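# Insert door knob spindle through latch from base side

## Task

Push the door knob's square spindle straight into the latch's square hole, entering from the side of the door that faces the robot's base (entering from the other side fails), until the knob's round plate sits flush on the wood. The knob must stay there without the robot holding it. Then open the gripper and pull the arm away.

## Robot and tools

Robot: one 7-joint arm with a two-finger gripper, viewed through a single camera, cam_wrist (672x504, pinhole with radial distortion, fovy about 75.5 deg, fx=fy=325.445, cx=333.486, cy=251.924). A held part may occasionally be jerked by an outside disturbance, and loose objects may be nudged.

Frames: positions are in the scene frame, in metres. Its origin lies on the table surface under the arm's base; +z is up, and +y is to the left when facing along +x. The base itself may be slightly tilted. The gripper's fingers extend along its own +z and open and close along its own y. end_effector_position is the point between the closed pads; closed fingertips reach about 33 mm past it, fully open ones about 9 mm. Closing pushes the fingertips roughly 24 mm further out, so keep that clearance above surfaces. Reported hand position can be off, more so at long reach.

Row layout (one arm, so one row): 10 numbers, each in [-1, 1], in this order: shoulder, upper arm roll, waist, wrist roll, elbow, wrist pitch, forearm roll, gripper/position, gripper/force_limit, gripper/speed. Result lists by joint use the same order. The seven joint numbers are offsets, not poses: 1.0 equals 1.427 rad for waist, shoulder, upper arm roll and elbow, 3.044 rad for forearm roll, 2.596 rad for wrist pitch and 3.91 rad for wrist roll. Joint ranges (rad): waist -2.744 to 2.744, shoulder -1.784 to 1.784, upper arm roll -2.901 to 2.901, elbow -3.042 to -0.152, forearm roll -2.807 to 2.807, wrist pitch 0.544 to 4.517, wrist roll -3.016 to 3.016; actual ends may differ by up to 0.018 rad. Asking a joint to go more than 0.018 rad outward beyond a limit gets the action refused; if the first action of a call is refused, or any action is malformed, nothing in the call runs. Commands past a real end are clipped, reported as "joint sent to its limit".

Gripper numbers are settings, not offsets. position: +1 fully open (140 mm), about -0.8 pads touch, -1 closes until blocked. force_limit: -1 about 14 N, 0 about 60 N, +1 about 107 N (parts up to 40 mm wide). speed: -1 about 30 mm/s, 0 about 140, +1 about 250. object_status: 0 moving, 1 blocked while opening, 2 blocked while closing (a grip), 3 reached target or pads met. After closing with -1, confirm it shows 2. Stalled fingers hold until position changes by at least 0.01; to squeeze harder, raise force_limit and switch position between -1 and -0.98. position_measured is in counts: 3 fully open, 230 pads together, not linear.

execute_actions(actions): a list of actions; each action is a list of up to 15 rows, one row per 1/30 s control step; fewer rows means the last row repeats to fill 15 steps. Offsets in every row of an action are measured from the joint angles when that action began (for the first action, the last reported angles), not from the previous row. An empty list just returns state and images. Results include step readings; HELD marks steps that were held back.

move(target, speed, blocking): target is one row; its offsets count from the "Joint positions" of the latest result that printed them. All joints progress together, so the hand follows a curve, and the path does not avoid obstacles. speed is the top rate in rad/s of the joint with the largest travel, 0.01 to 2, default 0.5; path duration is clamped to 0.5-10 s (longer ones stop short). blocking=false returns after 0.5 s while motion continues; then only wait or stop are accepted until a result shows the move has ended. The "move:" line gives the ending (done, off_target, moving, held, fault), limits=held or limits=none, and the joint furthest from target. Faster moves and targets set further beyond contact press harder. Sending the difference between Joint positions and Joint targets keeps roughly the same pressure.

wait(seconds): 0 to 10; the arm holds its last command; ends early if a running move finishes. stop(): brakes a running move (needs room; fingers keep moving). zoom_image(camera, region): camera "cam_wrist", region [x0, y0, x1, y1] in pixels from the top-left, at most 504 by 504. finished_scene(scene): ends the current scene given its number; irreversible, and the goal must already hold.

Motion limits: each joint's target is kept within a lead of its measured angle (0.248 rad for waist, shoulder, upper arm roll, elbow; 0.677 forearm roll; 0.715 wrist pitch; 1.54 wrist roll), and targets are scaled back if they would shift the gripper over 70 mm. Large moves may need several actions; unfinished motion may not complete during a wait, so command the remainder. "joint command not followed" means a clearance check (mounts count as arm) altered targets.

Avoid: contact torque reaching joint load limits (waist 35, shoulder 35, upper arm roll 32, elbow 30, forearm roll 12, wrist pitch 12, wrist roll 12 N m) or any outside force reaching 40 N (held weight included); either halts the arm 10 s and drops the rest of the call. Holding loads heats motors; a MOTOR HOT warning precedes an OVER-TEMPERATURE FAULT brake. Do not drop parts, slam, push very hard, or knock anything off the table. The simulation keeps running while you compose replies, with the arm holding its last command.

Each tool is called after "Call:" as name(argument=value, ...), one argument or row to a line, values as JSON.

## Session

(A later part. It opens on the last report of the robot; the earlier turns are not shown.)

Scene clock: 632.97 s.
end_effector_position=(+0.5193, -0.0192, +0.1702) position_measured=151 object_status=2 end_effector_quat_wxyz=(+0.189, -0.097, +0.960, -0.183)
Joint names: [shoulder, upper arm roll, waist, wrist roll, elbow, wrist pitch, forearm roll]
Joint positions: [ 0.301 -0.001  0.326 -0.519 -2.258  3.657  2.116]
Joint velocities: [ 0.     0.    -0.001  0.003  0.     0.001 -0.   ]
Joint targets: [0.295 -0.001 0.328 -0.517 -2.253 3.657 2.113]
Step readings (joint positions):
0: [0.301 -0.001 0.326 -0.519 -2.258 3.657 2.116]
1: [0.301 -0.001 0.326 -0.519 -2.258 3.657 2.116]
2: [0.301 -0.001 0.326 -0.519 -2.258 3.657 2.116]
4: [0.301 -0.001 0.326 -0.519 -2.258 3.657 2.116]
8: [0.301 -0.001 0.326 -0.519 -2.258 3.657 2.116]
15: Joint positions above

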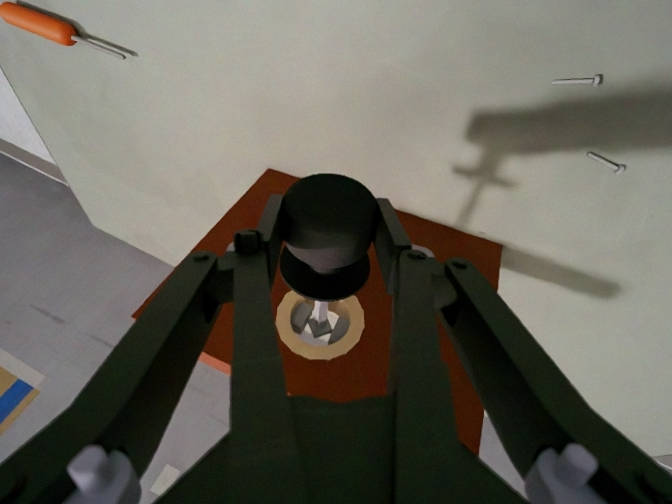

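Call:
execute_actions(
  actions=[
    [[-0.0052,0,0.0018,0.0005,0.003,0,-0.001,-1,0.5,-0.5]],
    [[-0.0055,0,0.0018,0.0005,0.0045,0,-0.001,-1,0.5,-0.5]],
  ],
)

Call:
zoom_image(
  camera="cam_wrist",
  region=[295, 300, 345, 350],
)

Scene clock: 636.73 s.
end_effector_position=(+0.5193, -0.0190, +0.1707) position_measured=151 object_status=2 end_effector_quat_wxyz=(+0.189, -0.097, +0.960, -0.183)
Joint names: [shoulder, upper arm roll, waist, wrist roll, elbow, wrist pitch, forearm roll]
Joint positions: [ 0.3   -0.001  0.326 -0.519 -2.258  3.657  2.117]
Joint velocities: [-0.     0.001  0.     0.001 -0.001  0.     0.001]
Joint targets: [0.293 -0.001 0.329 -0.517 -2.252 3.657 2.113]
Step readings (joint positions; steps 1 to 15: 1st action; 16 to 30: 2nd action):
0: [0.301 -0.001 0.326 -0.519 -2.258 3.657 2.116]
1: [0.301 -0.001 0.326 -0.519 -2.258 3.657 2.116]
2: [0.301 -0.001 0.326 -0.519 -2.258 3.657 2.116]
4: [0.301 -0.001 0.326 -0.519 -2.258 3.657 2.116]
8: [0.300 -0.001 0.326 -0.519 -2.258 3.657 2.116]
15: [0.300 -0.001 0.326 -0.519 -2.258 3.657 2.116]
16: [0.300 -0.001 0.326 -0.519 -2.258 3.657 2.116]
17: [0.300 -0.001 0.326 -0.519 -2.258 3.657 2.117]
19: [0.300 -0.001 0.326 -0.519 -2.258 3.657 2.117]
23: [0.300 -0.001 0.326 -0.519 -2.258 3.657 2.117]
30: Joint positions above

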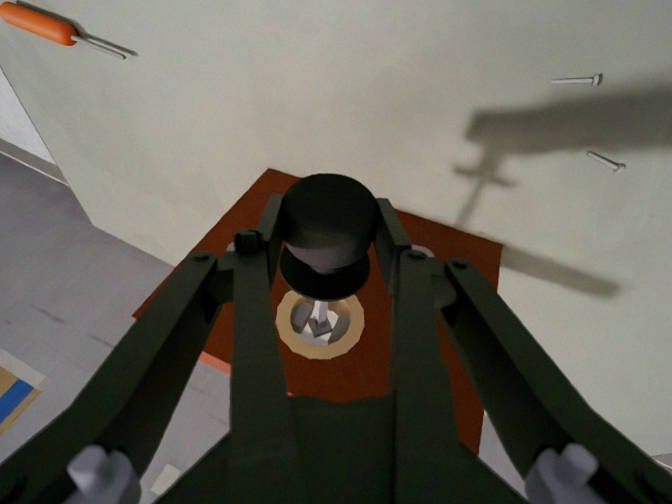

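Region (295, 300, 345, 350) of cam_wrist's 672x504 image, scaled by 10.080, with more detail than that image has.

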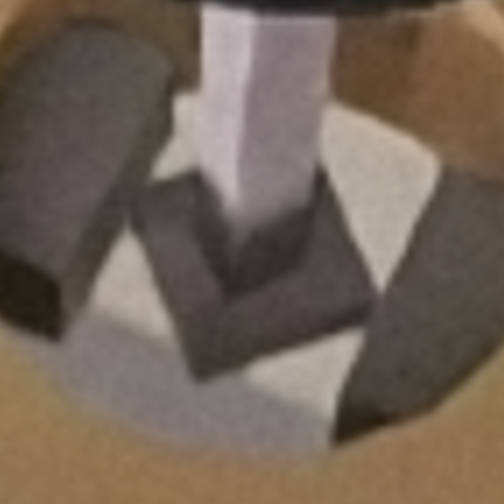

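Call:
zoom_image(
  camera="cam_wrist",
  region=[305, 310, 335, 340],
)

Region (305, 310, 335, 340) of cam_wrist's 672x504 image, scaled by 16.800, with more detail than that image has.

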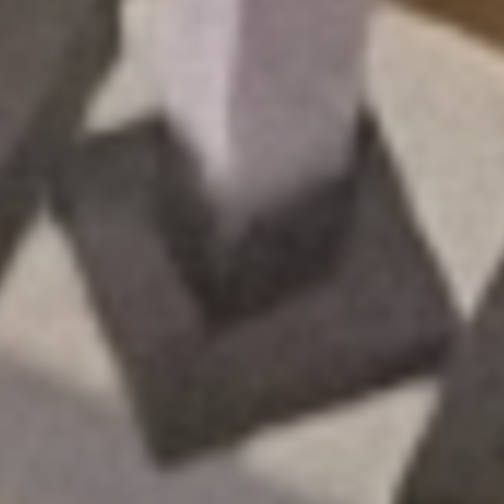

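Call:
execute_actions(
  actions=[
    [[-0.0095,0,0.0039,0.0053,-0.0126,-0.0026,-0.0051,-1,0.5,-0.5]],
    [[-0.0028,0,0.0014,0.001,0,-0.0008,-0.0015,-1,0.5,-0.5]],
  ],
)

Call:
zoom_image(
  camera="cam_wrist",
  region=[300, 305, 340, 345],
)

Scene clock: 655.67 s.
end_effector_position=(+0.5163, -0.0181, +0.1698) position_measured=151 object_status=2 end_effector_quat_wxyz=(+0.190, -0.100, +0.960, -0.181)
Joint names: [shoulder, upper arm roll, waist, wrist roll, elbow, wrist pitch, forearm roll]
Joint positions: [ 0.29  -0.001  0.33  -0.506 -2.277  3.648  2.104]
Joint velocities: [ 0.     0.001 -0.     0.001 -0.001 -0.001 -0.   ]
Joint targets: [0.286 -0.001 0.332 -0.502 -2.277 3.648 2.101]
Step readings (joint positions; steps 1 to 15: 1st action; 16 to 30: 2nd action):
0: [0.300 -0.001 0.326 -0.519 -2.258 3.657 2.117]
1: [0.297 -0.001 0.327 -0.517 -2.263 3.655 2.114]
2: [0.295 -0.001 0.328 -0.516 -2.268 3.655 2.112]
4: [0.292 -0.001 0.329 -0.513 -2.273 3.653 2.109]
8: [0.291 -0.001 0.329 -0.509 -2.276 3.651 2.106]
15: [0.290 -0.001 0.330 -0.506 -2.277 3.650 2.105]
16: [0.290 -0.001 0.330 -0.506 -2.277 3.650 2.105]
17: [0.290 -0.001 0.330 -0.506 -2.277 3.649 2.105]
19: [0.290 -0.001 0.330 -0.506 -2.277 3.649 2.104]
23: [0.290 -0.001 0.330 -0.506 -2.277 3.648 2.104]
30: Joint positions above

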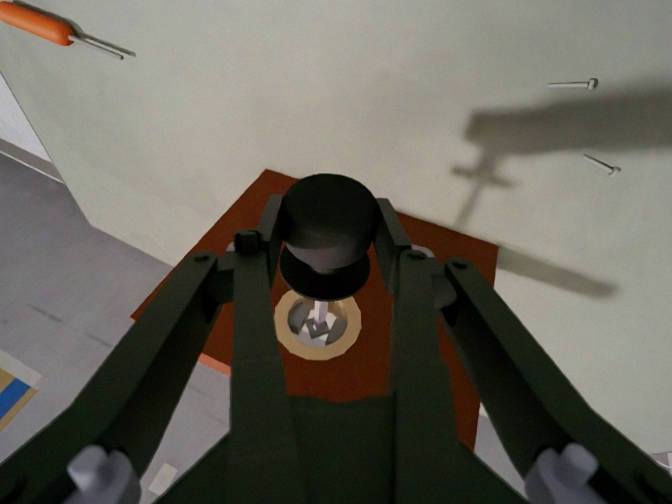

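Region (300, 305, 340, 345) of cam_wrist's 672x504 image, scaled by 12.600, with more detail than that image has.

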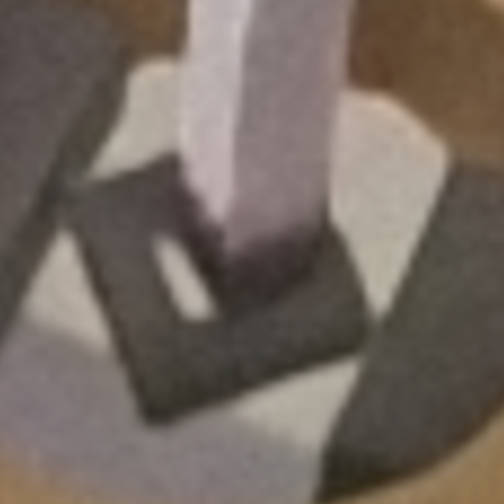

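Call:
execute_actions(
  actions=[
    [[-0.0028,0,0.0014,-0.0041,0,0.0062,0.0039,-1,0.5,-0.5]],
    [[0.004,0,-0.005,-0.001,0.011,0.0015,0.0003,-1,0.5,-0.5]],
  ],
)

Call:
zoom_image(
  camera="cam_wrist",
  region=[300, 305, 340, 345],
)

Scene clock: 664.43 s.
end_effector_position=(+0.5168, -0.0213, +0.1708) position_measured=151 object_status=2 end_effector_quat_wxyz=(+0.187, -0.096, +0.960, -0.185)
Joint names: [shoulder, upper arm roll, waist, wrist roll, elbow, wrist pitch, forearm roll]
Joint positions: [ 0.297 -0.     0.325 -0.517 -2.265  3.659  2.115]
Joint velocities: [ 0.002 -0.     0.    -0.    -0.001  0.    -0.002]
Joint targets: [0.296 -0.001 0.322 -0.520 -2.261 3.663 2.116]
Step readings (joint positions; steps 1 to 15: 1st action; 16 to 30: 2nd action):
0: [0.290 -0.001 0.330 -0.506 -2.277 3.647 2.104]
1: [0.290 -0.001 0.330 -0.507 -2.277 3.649 2.106]
2: [0.290 -0.001 0.330 -0.508 -2.277 3.651 2.108]
4: [0.290 -0.001 0.330 -0.510 -2.277 3.654 2.111]
8: [0.290 -0.001 0.330 -0.513 -2.277 3.657 2.114]
15: [0.290 -0.001 0.330 -0.516 -2.277 3.659 2.115]
16: [0.292 -0.000 0.329 -0.516 -2.274 3.659 2.115]
17: [0.294 -0.000 0.328 -0.517 -2.271 3.659 2.115]
19: [0.295 -0.000 0.326 -0.517 -2.267 3.659 2.115]
23: [0.296 -0.000 0.325 -0.517 -2.265 3.659 2.115]
30: Joint positions above

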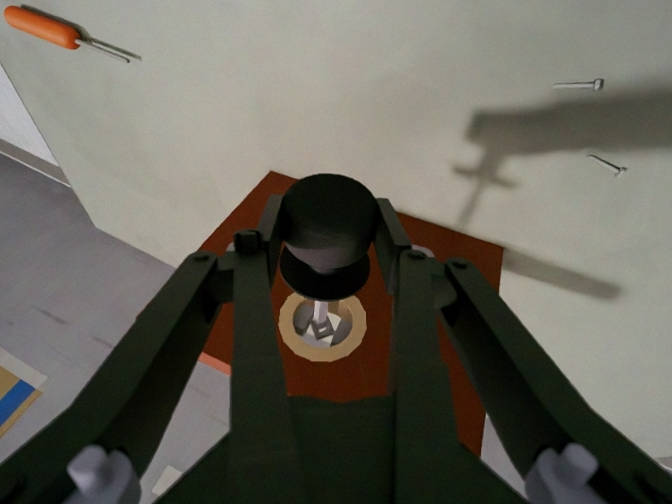

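Region (300, 305, 340, 345) of cam_wrist's 672x504 image, scaled by 12.600, with more detail than that image has.

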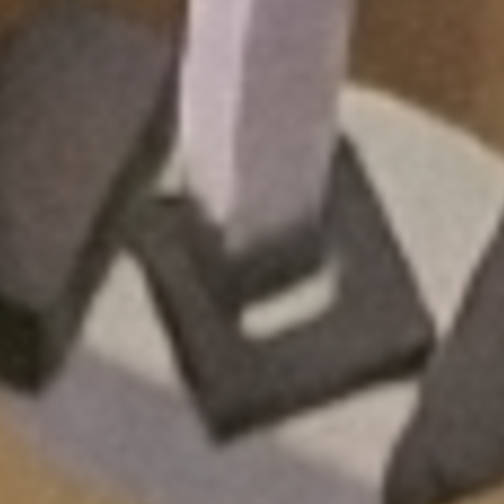

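Call:
execute_actions(
  actions=[
    [[0.001,0,0.0045,-0.0005,0.006,0.0013,0.0003,-1,0.5,-0.5]],
  ],
)

Call:
zoom_image(
  camera="cam_wrist",
  region=[300, 305, 340, 345],
)

Scene clock: 670.50 s.
end_effector_position=(+0.5190, -0.0183, +0.1714) position_measured=151 object_status=2 end_effector_quat_wxyz=(+0.189, -0.098, +0.960, -0.184)
Joint names: [shoulder, upper arm roll, waist, wrist roll, elbow, wrist pitch, forearm roll]
Joint positions: [ 0.299 -0.001  0.329 -0.517 -2.259  3.659  2.116]
Joint velocities: [ 0.     0.    -0.     0.     0.001  0.     0.001]
Joint targets: [0.298 -0.000 0.331 -0.519 -2.256 3.663 2.116]
Step readings (joint positions):
0: [0.297 -0.000 0.325 -0.517 -2.264 3.659 2.115]
1: [0.297 -0.001 0.325 -0.517 -2.263 3.659 2.116]
2: [0.298 -0.001 0.326 -0.517 -2.262 3.659 2.116]
4: [0.298 -0.001 0.328 -0.517 -2.260 3.659 2.116]
8: [0.299 -0.001 0.329 -0.517 -2.259 3.659 2.116]
15: Joint positions above

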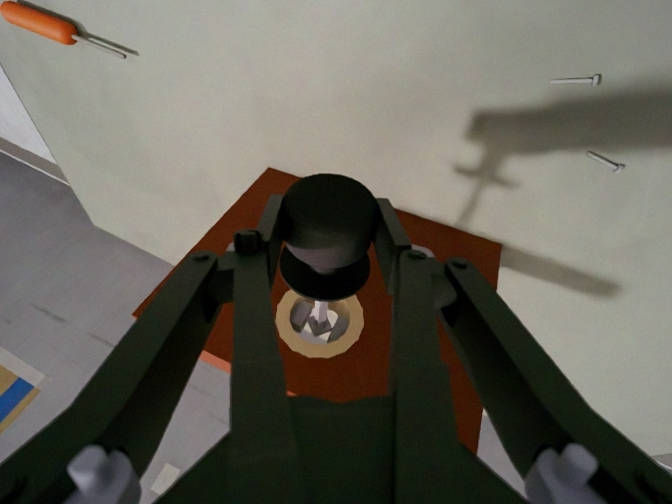

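Region (300, 305, 340, 345) of cam_wrist's 672x504 image, scaled by 12.600, with more detail than that image has.

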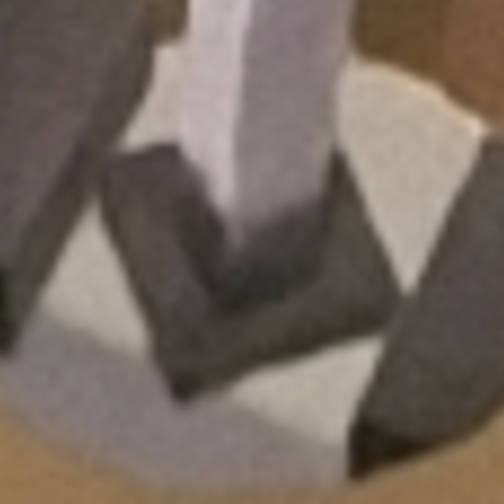

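Call:
execute_actions(
  actions=[
    [[-0.0004,0,-0.003,-0.0005,0.002,0.0013,0.0003,-1,0.5,-0.5]],
  ],
)

Call:
zoom_image(
  camera="cam_wrist",
  region=[300, 305, 340, 345],
)

Scene clock: 675.33 s.
end_effector_position=(+0.5190, -0.0193, +0.1714) position_measured=151 object_status=2 end_effector_quat_wxyz=(+0.189, -0.097, +0.960, -0.184)
Joint names: [shoulder, upper arm roll, waist, wrist roll, elbow, wrist pitch, forearm roll]
Joint positions: [ 0.299 -0.001  0.327 -0.517 -2.259  3.659  2.116]
Joint velocities: [-0.001 -0.001 -0.002 -0.    -0.001 -0.    -0.   ]
Joint targets: [0.298 -0.001 0.325 -0.519 -2.256 3.663 2.117]
Step readings (joint positions):
0: [0.299 -0.001 0.329 -0.517 -2.259 3.659 2.116]
1: [0.299 -0.001 0.329 -0.517 -2.259 3.659 2.116]
2: [0.299 -0.001 0.328 -0.517 -2.259 3.659 2.116]
4: [0.299 -0.001 0.328 -0.517 -2.259 3.659 2.116]
8: [0.299 -0.001 0.327 -0.517 -2.259 3.659 2.116]
15: Joint positions above

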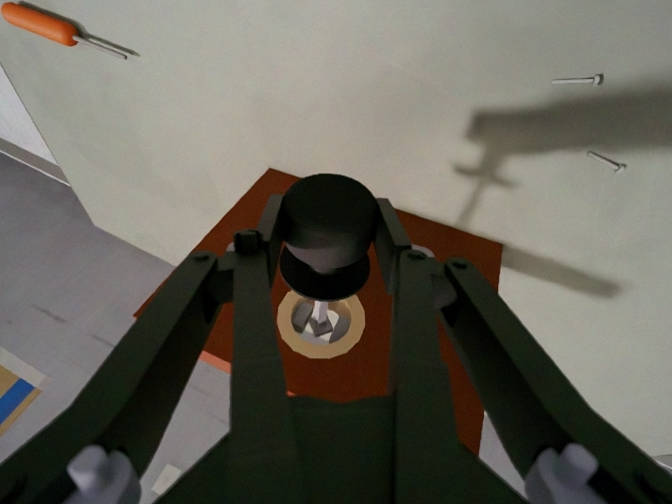

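Region (300, 305, 340, 345) of cam_wrist's 672x504 image, scaled by 12.600, with more detail than that image has.

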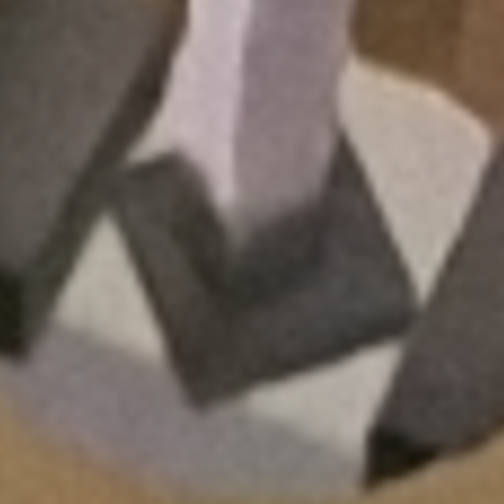

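Call:
execute_actions(
  actions=[
    [[-0.0004,0,-0.0014,-0.0013,0.002,0.0013,0.0003,-1,0.5,-0.5]],
    [[0.0005,0,-0.0014,-0.0008,0.0035,0.0013,0.0003,-1,0.5,-0.5],[0.0005,0,-0.0014,-0.0008,0.0035,0.0013,0.0003,-1,0.5,-0.5],[0.0005,0,-0.0014,-0.0008,0.0035,0.0013,0.0003,-1,0.5,-0.5],[0.001,0,-0.0014,-0.0008,0.0045,0.0013,0.0003,-1,0.5,-0.5],[0.001,0,-0.0014,-0.0008,0.0045,0.0013,0.0003,-1,0.5,-0.5],[0.001,0,-0.0014,-0.0008,0.0045,0.0013,0.0003,-1,0.5,-0.5],[0.0015,0,-0.0014,-0.0008,0.0055,0.0013,0.0003,-1,0.5,-0.5]],
  ],
)

Call:
zoom_image(
  camera="cam_wrist",
  region=[300, 305, 340, 345],
)

Scene clock: 681.27 s.
end_effector_position=(+0.5193, -0.0193, +0.1708) position_measured=151 object_status=2 end_effector_quat_wxyz=(+0.188, -0.097, +0.960, -0.184)
Joint names: [shoulder, upper arm roll, waist, wrist roll, elbow, wrist pitch, forearm roll]
Joint positions: [ 0.302 -0.001  0.327 -0.52  -2.256  3.661  2.118]
Joint velocities: [ 0.     0.001  0.001 -0.002  0.001 -0.001  0.001]
Joint targets: [0.301 -0.001 0.325 -0.522 -2.251 3.663 2.117]
Step readings (joint positions; steps 1 to 15: 1st action; 16 to 30: 2nd action):
0: [0.299 -0.001 0.327 -0.517 -2.259 3.659 2.116]
1: [0.299 -0.001 0.327 -0.518 -2.259 3.659 2.116]
2: [0.299 -0.001 0.327 -0.518 -2.259 3.659 2.116]
4: [0.299 -0.001 0.327 -0.518 -2.259 3.659 2.116]
8: [0.299 -0.001 0.327 -0.519 -2.259 3.659 2.116]
15: [0.299 -0.001 0.327 -0.519 -2.259 3.660 2.116]
16: [0.299 -0.001 0.327 -0.519 -2.259 3.660 2.117]
17: [0.300 -0.001 0.327 -0.519 -2.258 3.660 2.117]
19: [0.300 -0.001 0.327 -0.519 -2.258 3.660 2.117]
23: [0.302 -0.001 0.327 -0.519 -2.256 3.660 2.118]
30: Joint positions above

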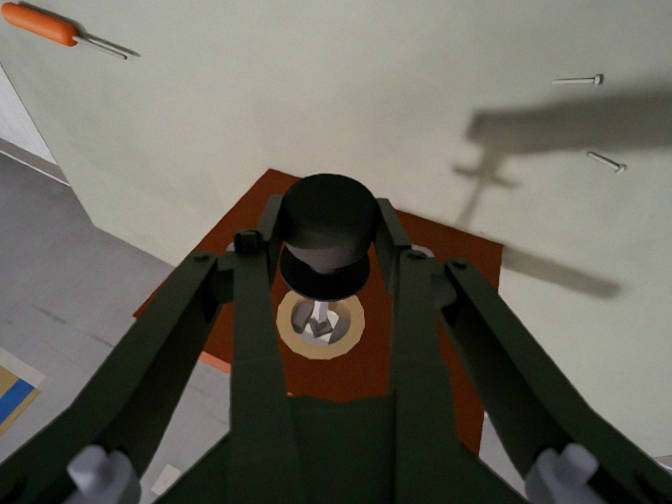

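Region (300, 305, 340, 345) of cam_wrist's 672x504 image, scaled by 12.600, with more detail than that image has.

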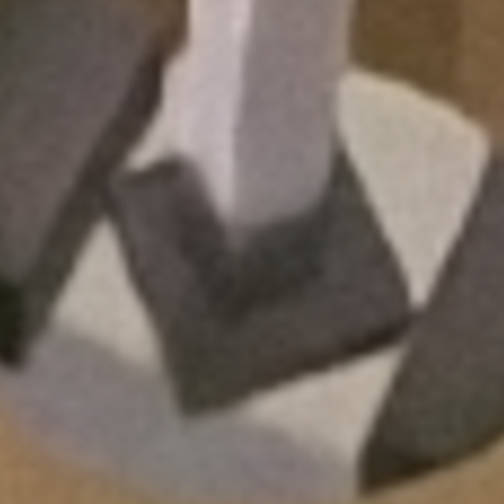

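Call:
execute_actions(
  actions=[
    [[-0.0049,0,-0.0014,-0.0003,-0.003,0.0004,-0.0003,-1,0.5,-0.5]],
  ],
)

Call:
zoom_image(
  camera="cam_wrist",
  region=[300, 305, 340, 345],
)

Scene clock: 691.67 s.
end_effector_position=(+0.5177, -0.0199, +0.1708) position_measured=151 object_status=2 end_effector_quat_wxyz=(+0.187, -0.097, +0.960, -0.185)
Joint names: [shoulder, upper arm roll, waist, wrist roll, elbow, wrist pitch, forearm roll]
Joint positions: [ 0.299 -0.001  0.327 -0.52  -2.26   3.661  2.118]
Joint velocities: [ 0.002  0.    -0.001  0.001 -0.001 -0.001  0.   ]
Joint targets: [0.295 -0.001 0.325 -0.521 -2.260 3.662 2.117]
Step readings (joint positions):
0: [0.302 -0.001 0.327 -0.520 -2.256 3.661 2.118]
1: [0.302 -0.001 0.327 -0.520 -2.257 3.661 2.118]
2: [0.301 -0.001 0.327 -0.520 -2.258 3.661 2.118]
4: [0.300 -0.001 0.327 -0.520 -2.259 3.661 2.118]
8: [0.299 -0.001 0.327 -0.520 -2.260 3.661 2.118]
15: Joint positions above

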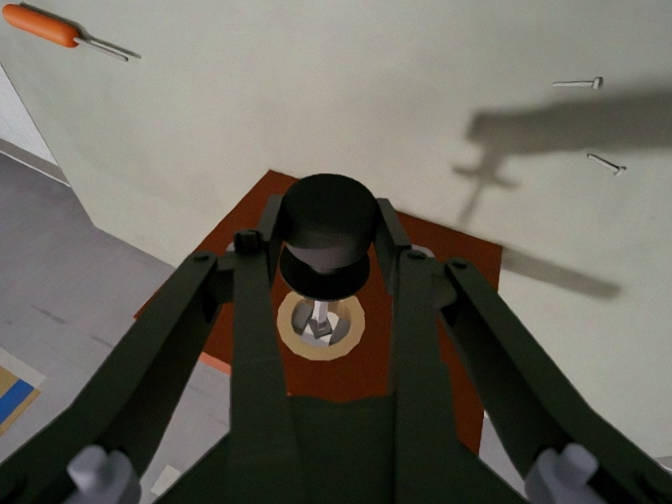

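Region (300, 305, 340, 345) of cam_wrist's 672x504 image, scaled by 12.600, with more detail than that image has.

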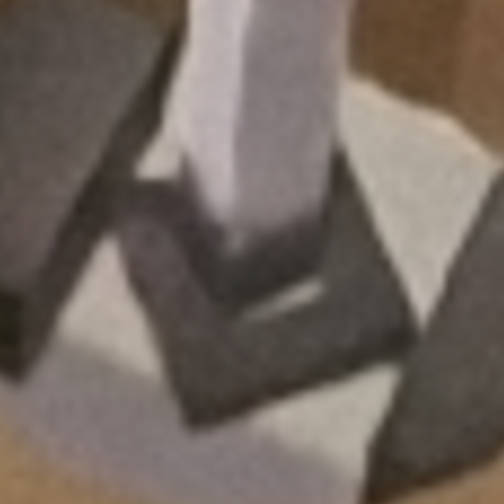

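Call:
execute_actions(
  actions=[
    [[-0.0007,0,-0.0014,-0.0016,0.0021,0.0008,0.0002,-1,0.5,-0.5],[-0.0007,0,-0.0014,-0.0016,0.0025,0.0008,0.0002,-1,0.5,-0.5],[-0.0004,0,-0.0014,-0.0016,0.003,0.0008,0.0002,-1,0.5,-0.5],[-0.0001,0,-0.0014,-0.0016,0.0035,0.0008,0.0002,-1,0.5,-0.5],[0.0002,0,-0.0014,-0.0016,0.004,0.0008,0.0002,-1,0.5,-0.5],[0.0005,0,-0.0014,-0.0016,0.0045,0.0008,0.0002,-1,0.5,-0.5],[0.0008,0,-0.0014,-0.0016,0.005,0.0008,0.0002,-1,0.5,-0.5],[0.0011,0,-0.0014,-0.0016,0.0055,0.0008,0.0002,-1,0.5,-0.5],[0.0014,0,-0.0014,-0.0016,0.006,0.0008,0.0002,-1,0.5,-0.5],[0.0017,0,-0.0014,-0.0016,0.0065,0.0008,0.0002,-1,0.5,-0.5],[0.002,0,-0.0014,-0.0016,0.007,0.0008,0.0002,-1,0.5,-0.5],[0.0023,0,-0.0014,-0.0016,0.0075,0.0008,0.0002,-1,0.5,-0.5],[0.0026,0,-0.0014,-0.0016,0.008,0.0008,0.0002,-1,0.5,-0.5],[0.0026,0,-0.0014,-0.0016,0.0085,0.0008,0.0002,-1,0.5,-0.5],[0.0026,0,-0.0014,-0.0016,0.009,0.0008,0.0002,-1,0.5,-0.5]],
  ],
)

Call:
zoom_image(
  camera="cam_wrist",
  region=[300, 305, 340, 345],
)

Scene clock: 702.33 s.
end_effector_position=(+0.5193, -0.0193, +0.1706) position_measured=151 object_status=2 end_effector_quat_wxyz=(+0.188, -0.097, +0.960, -0.185)
Joint names: [shoulder, upper arm roll, waist, wrist roll, elbow, wrist pitch, forearm roll]
Joint positions: [ 0.304 -0.001  0.327 -0.523 -2.254  3.662  2.12 ]
Joint velocities: [ 0.008  0.002  0.002 -0.002  0.01   0.006  0.009]
Joint targets: [0.303 -0.001 0.325 -0.527 -2.247 3.663 2.119]
Step readings (joint positions):
0: [0.299 -0.001 0.327 -0.520 -2.261 3.661 2.118]
1: [0.299 -0.001 0.327 -0.521 -2.261 3.661 2.118]
2: [0.299 -0.001 0.327 -0.521 -2.260 3.661 2.118]
4: [0.299 -0.001 0.327 -0.522 -2.260 3.661 2.118]
8: [0.301 -0.001 0.327 -0.522 -2.257 3.661 2.118]
15: Joint positions above

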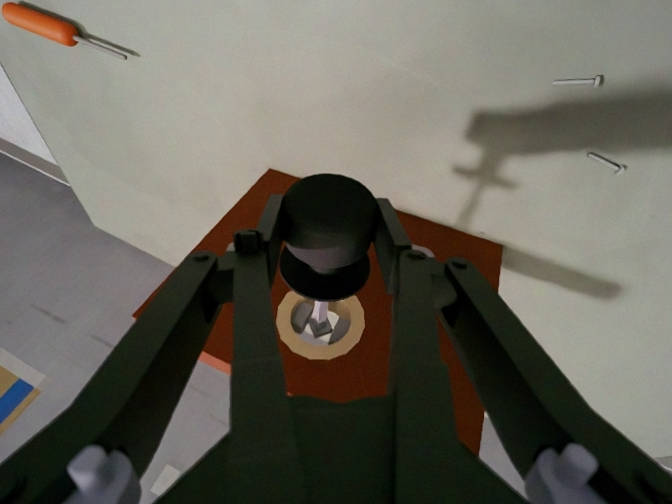

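Region (300, 305, 340, 345) of cam_wrist's 672x504 image, scaled by 12.600, with more detail than that image has.

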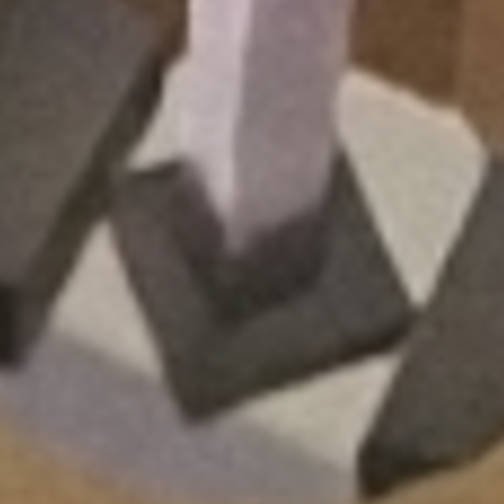

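Call:
move(
  target=[0.0045,0,-0.0033,-0.0042,0.0145,0.002,0.0035,-1,0.5,-0.5],
  speed=0.02,
)

Call:
zoom_image(
  camera="cam_wrist",
  region=[300, 305, 340, 345],
)

Scene clock: 706.43 s.
end_effector_position=(+0.5194, -0.0193, +0.1694) position_measured=151 object_status=2 end_effector_quat_wxyz=(+0.184, -0.096, +0.960, -0.186)
Joint names: [shoulder, upper arm roll, waist, wrist roll, elbow, wrist pitch, forearm roll]
Joint positions: [ 0.312 -0.001  0.326 -0.538 -2.242  3.668  2.135]
Joint velocities: [-0.001 -0.    -0.001 -0.006  0.002  0.    -0.001]
Joint targets: [0.310 -0.001 0.322 -0.539 -2.233 3.667 2.130]
move: done; limits=none; farthest joint: the elbow, 0.008 radians from its target (0.020 radians at the start)

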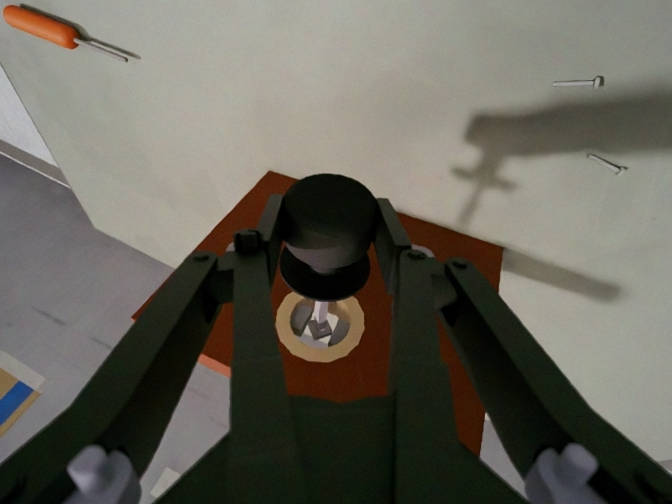

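Region (300, 305, 340, 345) of cam_wrist's 672x504 image, scaled by 12.600, with more detail than that image has.

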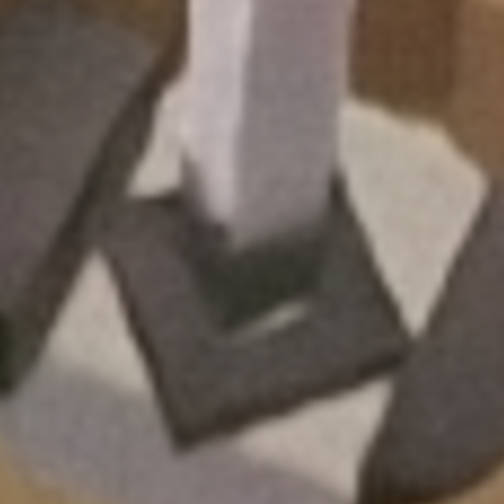

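Call:
move(
  target=[-0.0138,0,0.0021,0.0059,-0.0154,-0.0046,-0.0079,-1,0.5,-0.5],
  speed=0.05,
)

Call:
zoom_image(
  camera="cam_wrist",
  region=[300, 305, 340, 345],
)

Scene clock: 714.60 s.
end_effector_position=(+0.5180, -0.0196, +0.1708) position_measured=151 object_status=2 end_effector_quat_wxyz=(+0.188, -0.099, +0.960, -0.184)
Joint names: [shoulder, upper arm roll, waist, wrist roll, elbow, wrist pitch, forearm roll]
Joint positions: [ 0.297 -0.001  0.326 -0.521 -2.264  3.656  2.114]
Joint velocities: [-0.001  0.     0.001  0.008 -0.001 -0.001  0.001]
Joint targets: [0.293 -0.001 0.329 -0.515 -2.264 3.657 2.111]
move: done; limits=none; farthest joint: the wrist roll, 0.006 radians from its target (0.025 radians at the start)

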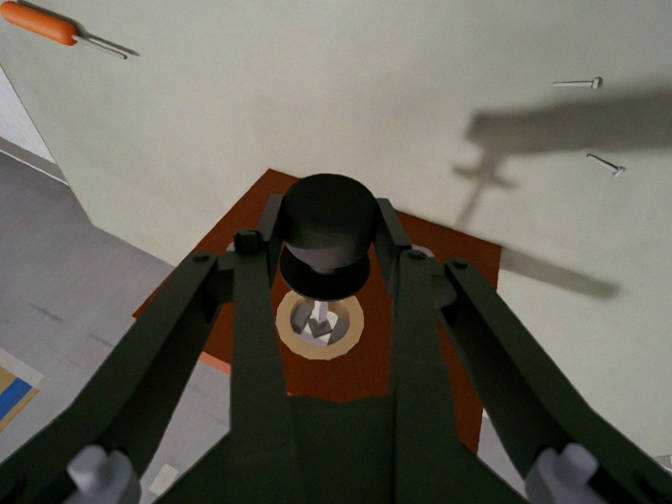

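Region (300, 305, 340, 345) of cam_wrist's 672x504 image, scaled by 12.600, with more detail than that image has.

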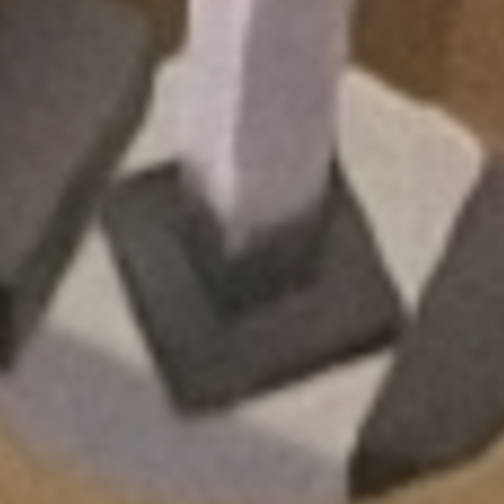

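Call:
execute_actions(
  actions=[
    [[-0.0046,0,-0.0032,0.001,-0.003,0.0002,-0.001,-1,0.5,-0.5]],
  ],
)

Call:
zoom_image(
  camera="cam_wrist",
  region=[300, 305, 340, 345],
)

Scene clock: 719.60 s.
end_effector_position=(+0.5164, -0.0212, +0.1706) position_measured=151 object_status=2 end_effector_quat_wxyz=(+0.187, -0.098, +0.960, -0.184)
Joint names: [shoulder, upper arm roll, waist, wrist roll, elbow, wrist pitch, forearm roll]
Joint positions: [ 0.294 -0.001  0.324 -0.519 -2.268  3.656  2.114]
Joint velocities: [-0.    -0.001 -0.001  0.001 -0.001 -0.001 -0.001]
Joint targets: [0.290 -0.001 0.322 -0.517 -2.268 3.657 2.111]
Step readings (joint positions):
0: [0.297 -0.001 0.327 -0.519 -2.264 3.656 2.114]
1: [0.296 -0.001 0.326 -0.519 -2.265 3.656 2.114]
2: [0.295 -0.001 0.326 -0.519 -2.266 3.656 2.114]
4: [0.295 -0.001 0.325 -0.519 -2.267 3.656 2.114]
8: [0.294 -0.001 0.324 -0.519 -2.268 3.656 2.114]
15: Joint positions above

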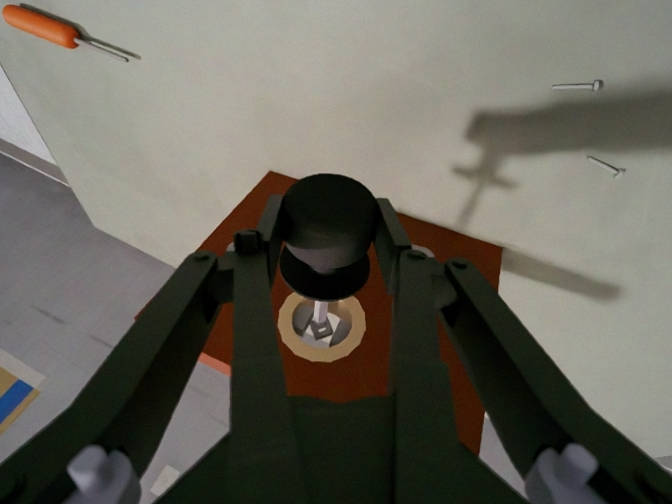

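Region (300, 305, 340, 345) of cam_wrist's 672x504 image, scaled by 12.600, with more detail than that image has.

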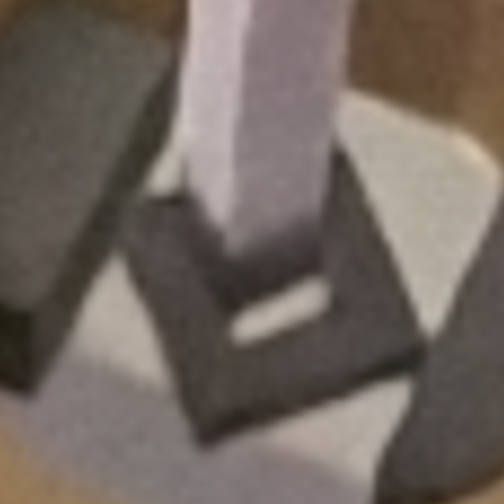

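Call:
zoom_image(
  camera="cam_wrist",
  region=[312, 320, 330, 338],
)

Region (312, 320, 330, 338) of cam_wrist's 672x504 image, scaled by 28.000, with more detail than that image has.

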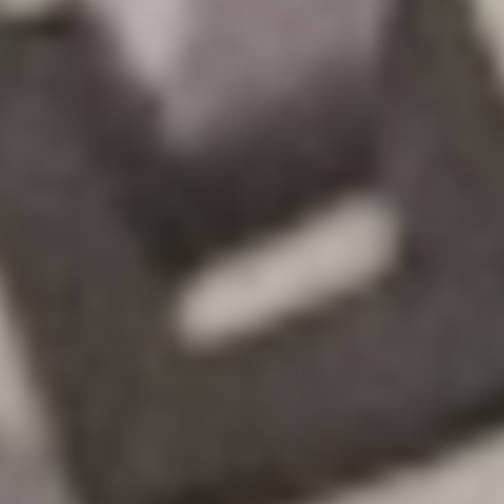

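Call:
move(
  target=[-0.0281,0,-0.0472,-0.0491,0.0127,-0.0235,0.0516,-1,0.5,-0.5],
  speed=0.15,
)

Call:
zoom_image(
  camera="cam_wrist",
  region=[295, 300, 345, 350],
)

Scene clock: 753.53 s.
end_effector_position=(+0.5128, -0.0213, +0.1699) position_measured=151 object_status=2 end_effector_quat_wxyz=(+0.186, -0.091, +0.967, -0.146)
Joint names: [shoulder, upper arm roll, waist, wrist roll, elbow, wrist pitch, forearm roll]
Joint positions: [ 0.258 -0.001  0.259 -0.706 -2.253  3.595  2.27 ]
Joint velocities: [-0.001 -0.001 -0.002 -0.007 -0.    -0.001  0.001]
Joint targets: [0.254 -0.001 0.257 -0.711 -2.250 3.595 2.271]
move: done; limits=none; farthest joint: the wrist roll, 0.005 radians from its target (0.192 radians at the start)

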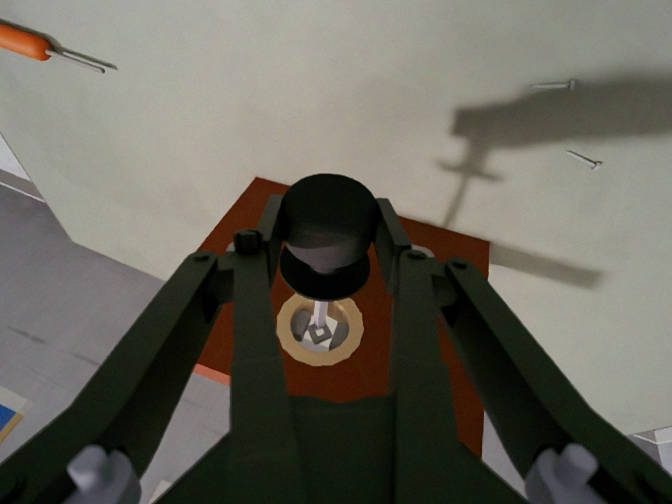

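Region (295, 300, 345, 350) of cam_wrist's 672x504 image, scaled by 10.080, with more detail than that image has.

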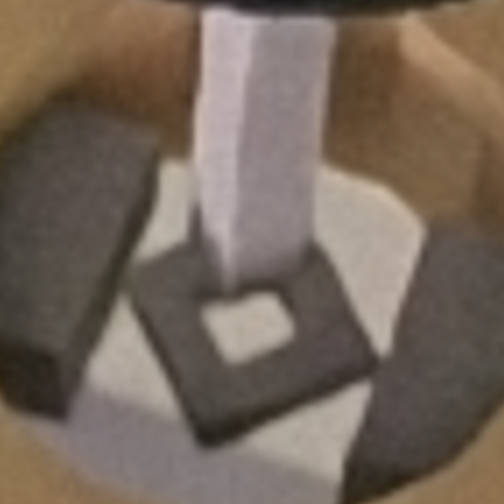

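Call:
zoom_image(
  camera="cam_wrist",
  region=[308, 318, 333, 343],
)

Region (308, 318, 333, 343) of cam_wrist's 672x504 image, scaled by 20.160, with more detail than that image has.

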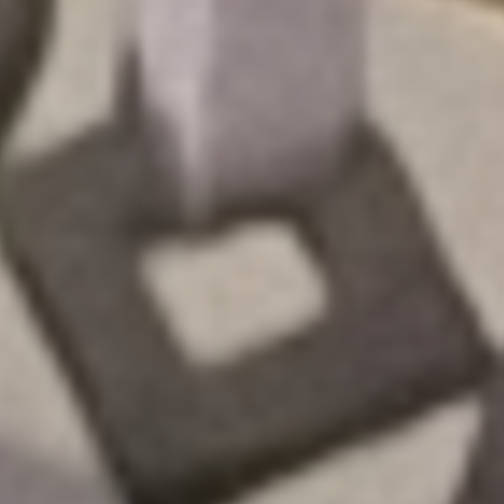

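Call:
execute_actions(
  actions=[
    [[-0.0031,0,0.0038,-0.0004,0.0069,0,0.0002,-1,0.5,-0.5]],
  ],
)

Call:
zoom_image(
  camera="cam_wrist",
  region=[308, 315, 333, 340],
)

Scene clock: 763.30 s.
end_effector_position=(+0.5165, -0.0185, +0.1723) position_measured=151 object_status=2 end_effector_quat_wxyz=(+0.190, -0.093, +0.967, -0.145)
Joint names: [shoulder, upper arm roll, waist, wrist roll, elbow, wrist pitch, forearm roll]
Joint positions: [ 0.258 -0.001  0.262 -0.708 -2.247  3.595  2.27 ]
Joint velocities: [-0.     0.    -0.    -0.001 -0.    -0.001  0.   ]
Joint targets: [0.254 -0.001 0.265 -0.708 -2.244 3.595 2.271]
Step readings (joint positions):
0: [0.258 -0.001 0.259 -0.708 -2.253 3.595 2.270]
1: [0.258 -0.001 0.259 -0.708 -2.252 3.595 2.270]
2: [0.258 -0.001 0.260 -0.708 -2.250 3.595 2.270]
4: [0.258 -0.001 0.262 -0.708 -2.248 3.595 2.270]
8: [0.258 -0.001 0.262 -0.708 -2.247 3.595 2.270]
15: Joint positions above

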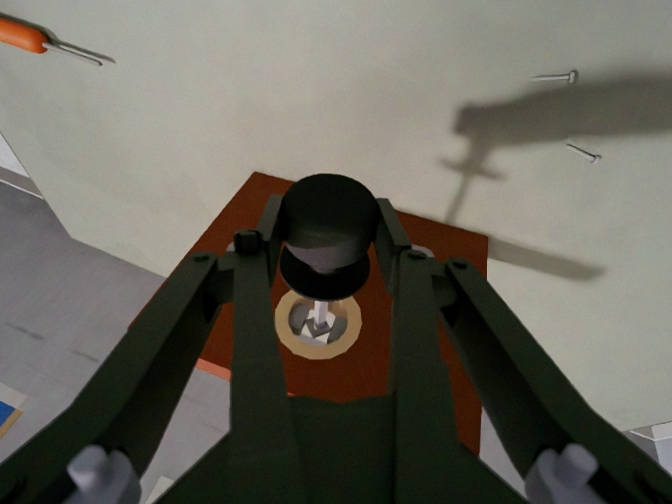

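Region (308, 315, 333, 340) of cam_wrist's 672x504 image, scaled by 20.160, with more detail than that image has.

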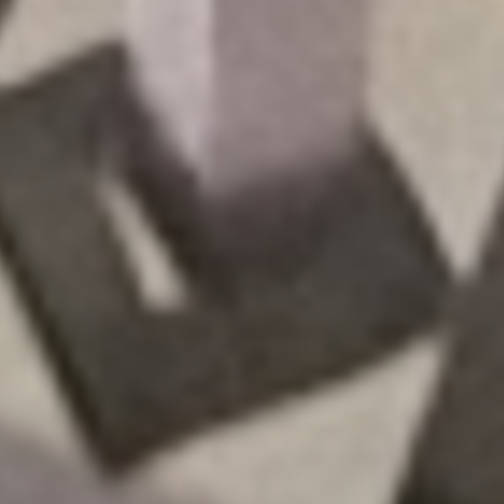

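Call:
execute_actions(
  actions=[
    [[-0.0028,0,-0.0041,0,0.002,0,0.0002,-1,0.5,-0.5]],
  ],
)

Call:
zoom_image(
  camera="cam_wrist",
  region=[308, 315, 333, 340],
)

Scene clock: 773.70 s.
end_effector_position=(+0.5165, -0.0203, +0.1724) position_measured=151 object_status=2 end_effector_quat_wxyz=(+0.190, -0.091, +0.967, -0.145)
Joint names: [shoulder, upper arm roll, waist, wrist roll, elbow, wrist pitch, forearm roll]
Joint positions: [ 0.258 -0.     0.259 -0.708 -2.247  3.595  2.27 ]
Joint velocities: [ 0.     0.001  0.001 -0.    -0.001  0.     0.   ]
Joint targets: [0.254 -0.001 0.257 -0.708 -2.244 3.595 2.271]
Step readings (joint positions):
0: [0.258 -0.001 0.262 -0.708 -2.247 3.595 2.270]
1: [0.258 -0.000 0.262 -0.708 -2.247 3.595 2.270]
2: [0.258 -0.000 0.261 -0.708 -2.247 3.595 2.270]
4: [0.258 -0.000 0.260 -0.708 -2.247 3.595 2.270]
8: [0.258 -0.000 0.259 -0.708 -2.247 3.595 2.270]
15: Joint positions above

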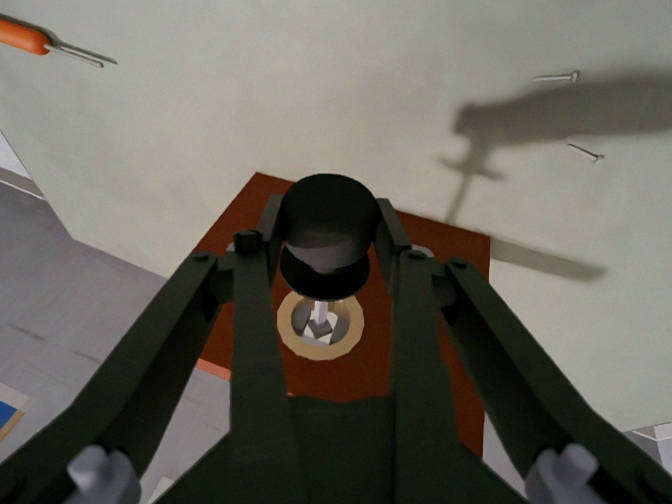

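Region (308, 315, 333, 340) of cam_wrist's 672x504 image, scaled by 20.160, with more detail than that image has.

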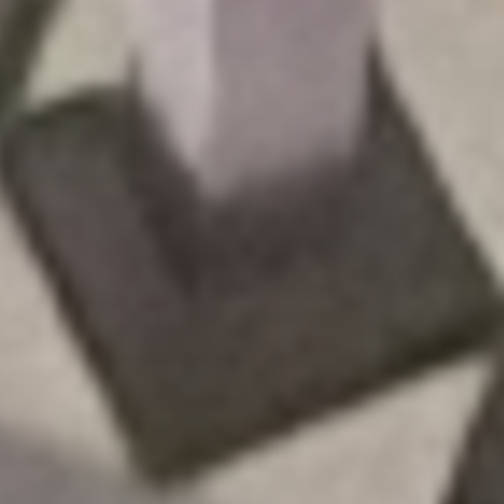

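Call:
execute_actions(
  actions=[
    [[0,0,-0.0014,-0.0022,0.002,0,0.0002,-1,0.5,-0.5]],
    [[-0.0007,0,-0.0014,-0.001,0.002,0,0.0002,-1,0.5,-0.5]],
  ],
)

Call:
zoom_image(
  camera="cam_wrist",
  region=[308, 315, 333, 340],
)

Scene clock: 780.10 s.
end_effector_position=(+0.5163, -0.0204, +0.1720) position_measured=151 object_status=2 end_effector_quat_wxyz=(+0.189, -0.094, +0.967, -0.146)
Joint names: [shoulder, upper arm roll, waist, wrist roll, elbow, wrist pitch, forearm roll]
Joint positions: [ 0.258 -0.     0.259 -0.713 -2.247  3.595  2.27 ]
Joint velocities: [ 0.     0.001 -0.001 -0.    -0.    -0.     0.   ]
Joint targets: [0.257 -0.000 0.257 -0.717 -2.244 3.595 2.271]
Step readings (joint positions; steps 1 to 15: 1st action; 16 to 30: 2nd action):
0: [0.258 -0.000 0.259 -0.708 -2.247 3.595 2.270]
1: [0.258 -0.000 0.259 -0.709 -2.247 3.595 2.270]
2: [0.258 -0.000 0.259 -0.709 -2.247 3.595 2.270]
4: [0.258 -0.000 0.259 -0.710 -2.247 3.595 2.270]
8: [0.258 -0.000 0.259 -0.711 -2.247 3.595 2.270]
15: [0.258 -0.000 0.259 -0.713 -2.247 3.595 2.270]
16: [0.258 -0.000 0.259 -0.713 -2.247 3.595 2.270]
17: [0.258 -0.000 0.259 -0.713 -2.247 3.595 2.270]
19: [0.258 -0.000 0.259 -0.713 -2.247 3.595 2.270]
23: [0.258 -0.000 0.259 -0.713 -2.247 3.595 2.270]
30: Joint positions above

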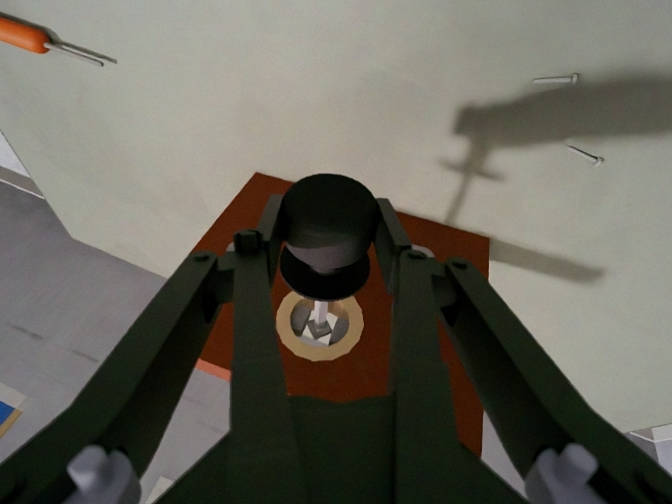

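Region (308, 315, 333, 340) of cam_wrist's 672x504 image, scaled by 20.160, with more detail than that image has.

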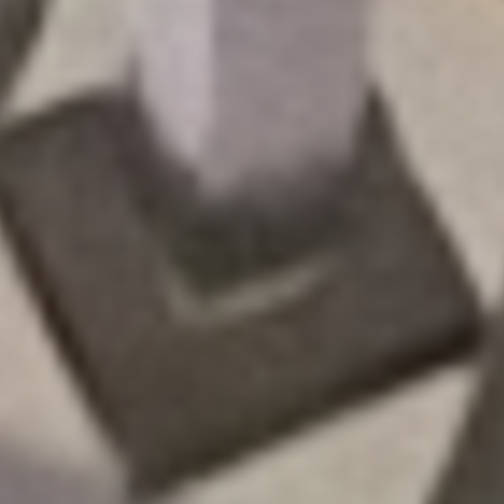

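Call:
execute_actions(
  actions=[
    [[-0.0003,0,-0.0014,-0.0012,0.0032,-0.0005,-0.0008,-1,0.5,-0.5],[0.0001,0,-0.0014,-0.0012,0.0038,-0.0005,-0.0008,-1,0.5,-0.5],[0.0005,0,-0.0014,-0.0012,0.0043,-0.0005,-0.0008,-1,0.5,-0.5],[0.0009,0,-0.0014,-0.0012,0.0048,-0.0005,-0.0008,-1,0.5,-0.5],[0.0013,0,-0.0014,-0.0012,0.0054,-0.0005,-0.0008,-1,0.5,-0.5],[0.0017,0,-0.0014,-0.0015,0.0059,-0.0005,-0.0008,-1,0.5,-0.5],[0.0021,0,-0.0014,-0.0015,0.0064,-0.0005,-0.0008,-1,0.5,-0.5],[0.0025,0,-0.0014,-0.0015,0.007,-0.0005,-0.0008,-1,0.5,-0.5],[0.0029,0,-0.0014,-0.0015,0.0075,-0.0005,-0.0008,-1,0.5,-0.5],[0.0032,0,-0.0014,-0.0015,0.008,-0.0005,-0.0008,-1,0.5,-0.5],[0.0032,0,-0.0014,-0.0015,0.008,-0.0005,-0.0008,-1,0.5,-0.5]],
  ],
)

Call:
zoom_image(
  camera="cam_wrist",
  region=[308, 315, 333, 340],
)

Scene clock: 789.77 s.
end_effector_position=(+0.5192, -0.0194, +0.1720) position_measured=151 object_status=2 end_effector_quat_wxyz=(+0.190, -0.095, +0.966, -0.146)
Joint names: [shoulder, upper arm roll, waist, wrist roll, elbow, wrist pitch, forearm roll]
Joint positions: [ 0.264 -0.     0.259 -0.716 -2.239  3.595  2.27 ]
Joint velocities: [ 0.001 -0.001 -0.    -0.003  0.003  0.     0.001]
Joint targets: [0.263 -0.000 0.257 -0.719 -2.235 3.594 2.268]
Step readings (joint positions):
0: [0.258 -0.000 0.259 -0.714 -2.247 3.595 2.270]
1: [0.258 -0.000 0.259 -0.714 -2.246 3.595 2.270]
2: [0.259 -0.000 0.259 -0.714 -2.246 3.595 2.270]
4: [0.259 -0.000 0.259 -0.714 -2.245 3.595 2.270]
8: [0.261 -0.000 0.259 -0.715 -2.242 3.595 2.270]
15: Joint positions above

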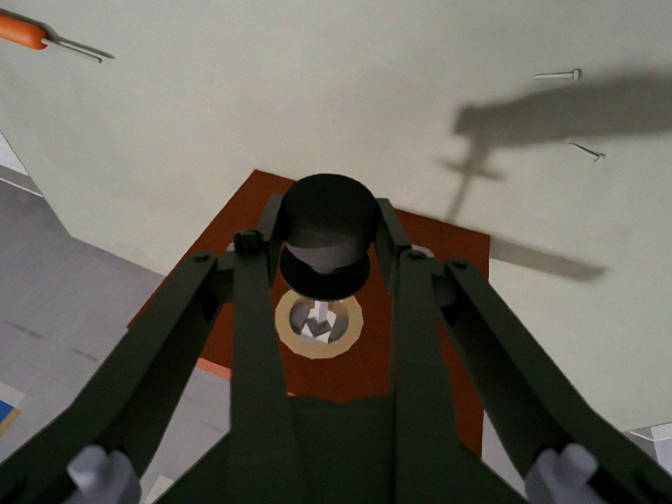

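Region (308, 315, 333, 340) of cam_wrist's 672x504 image, scaled by 20.160, with more detail than that image has.

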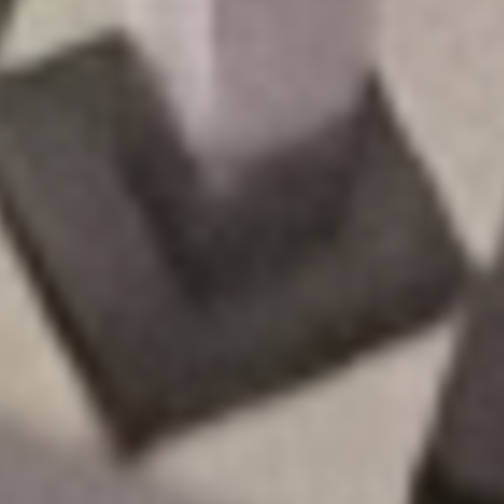

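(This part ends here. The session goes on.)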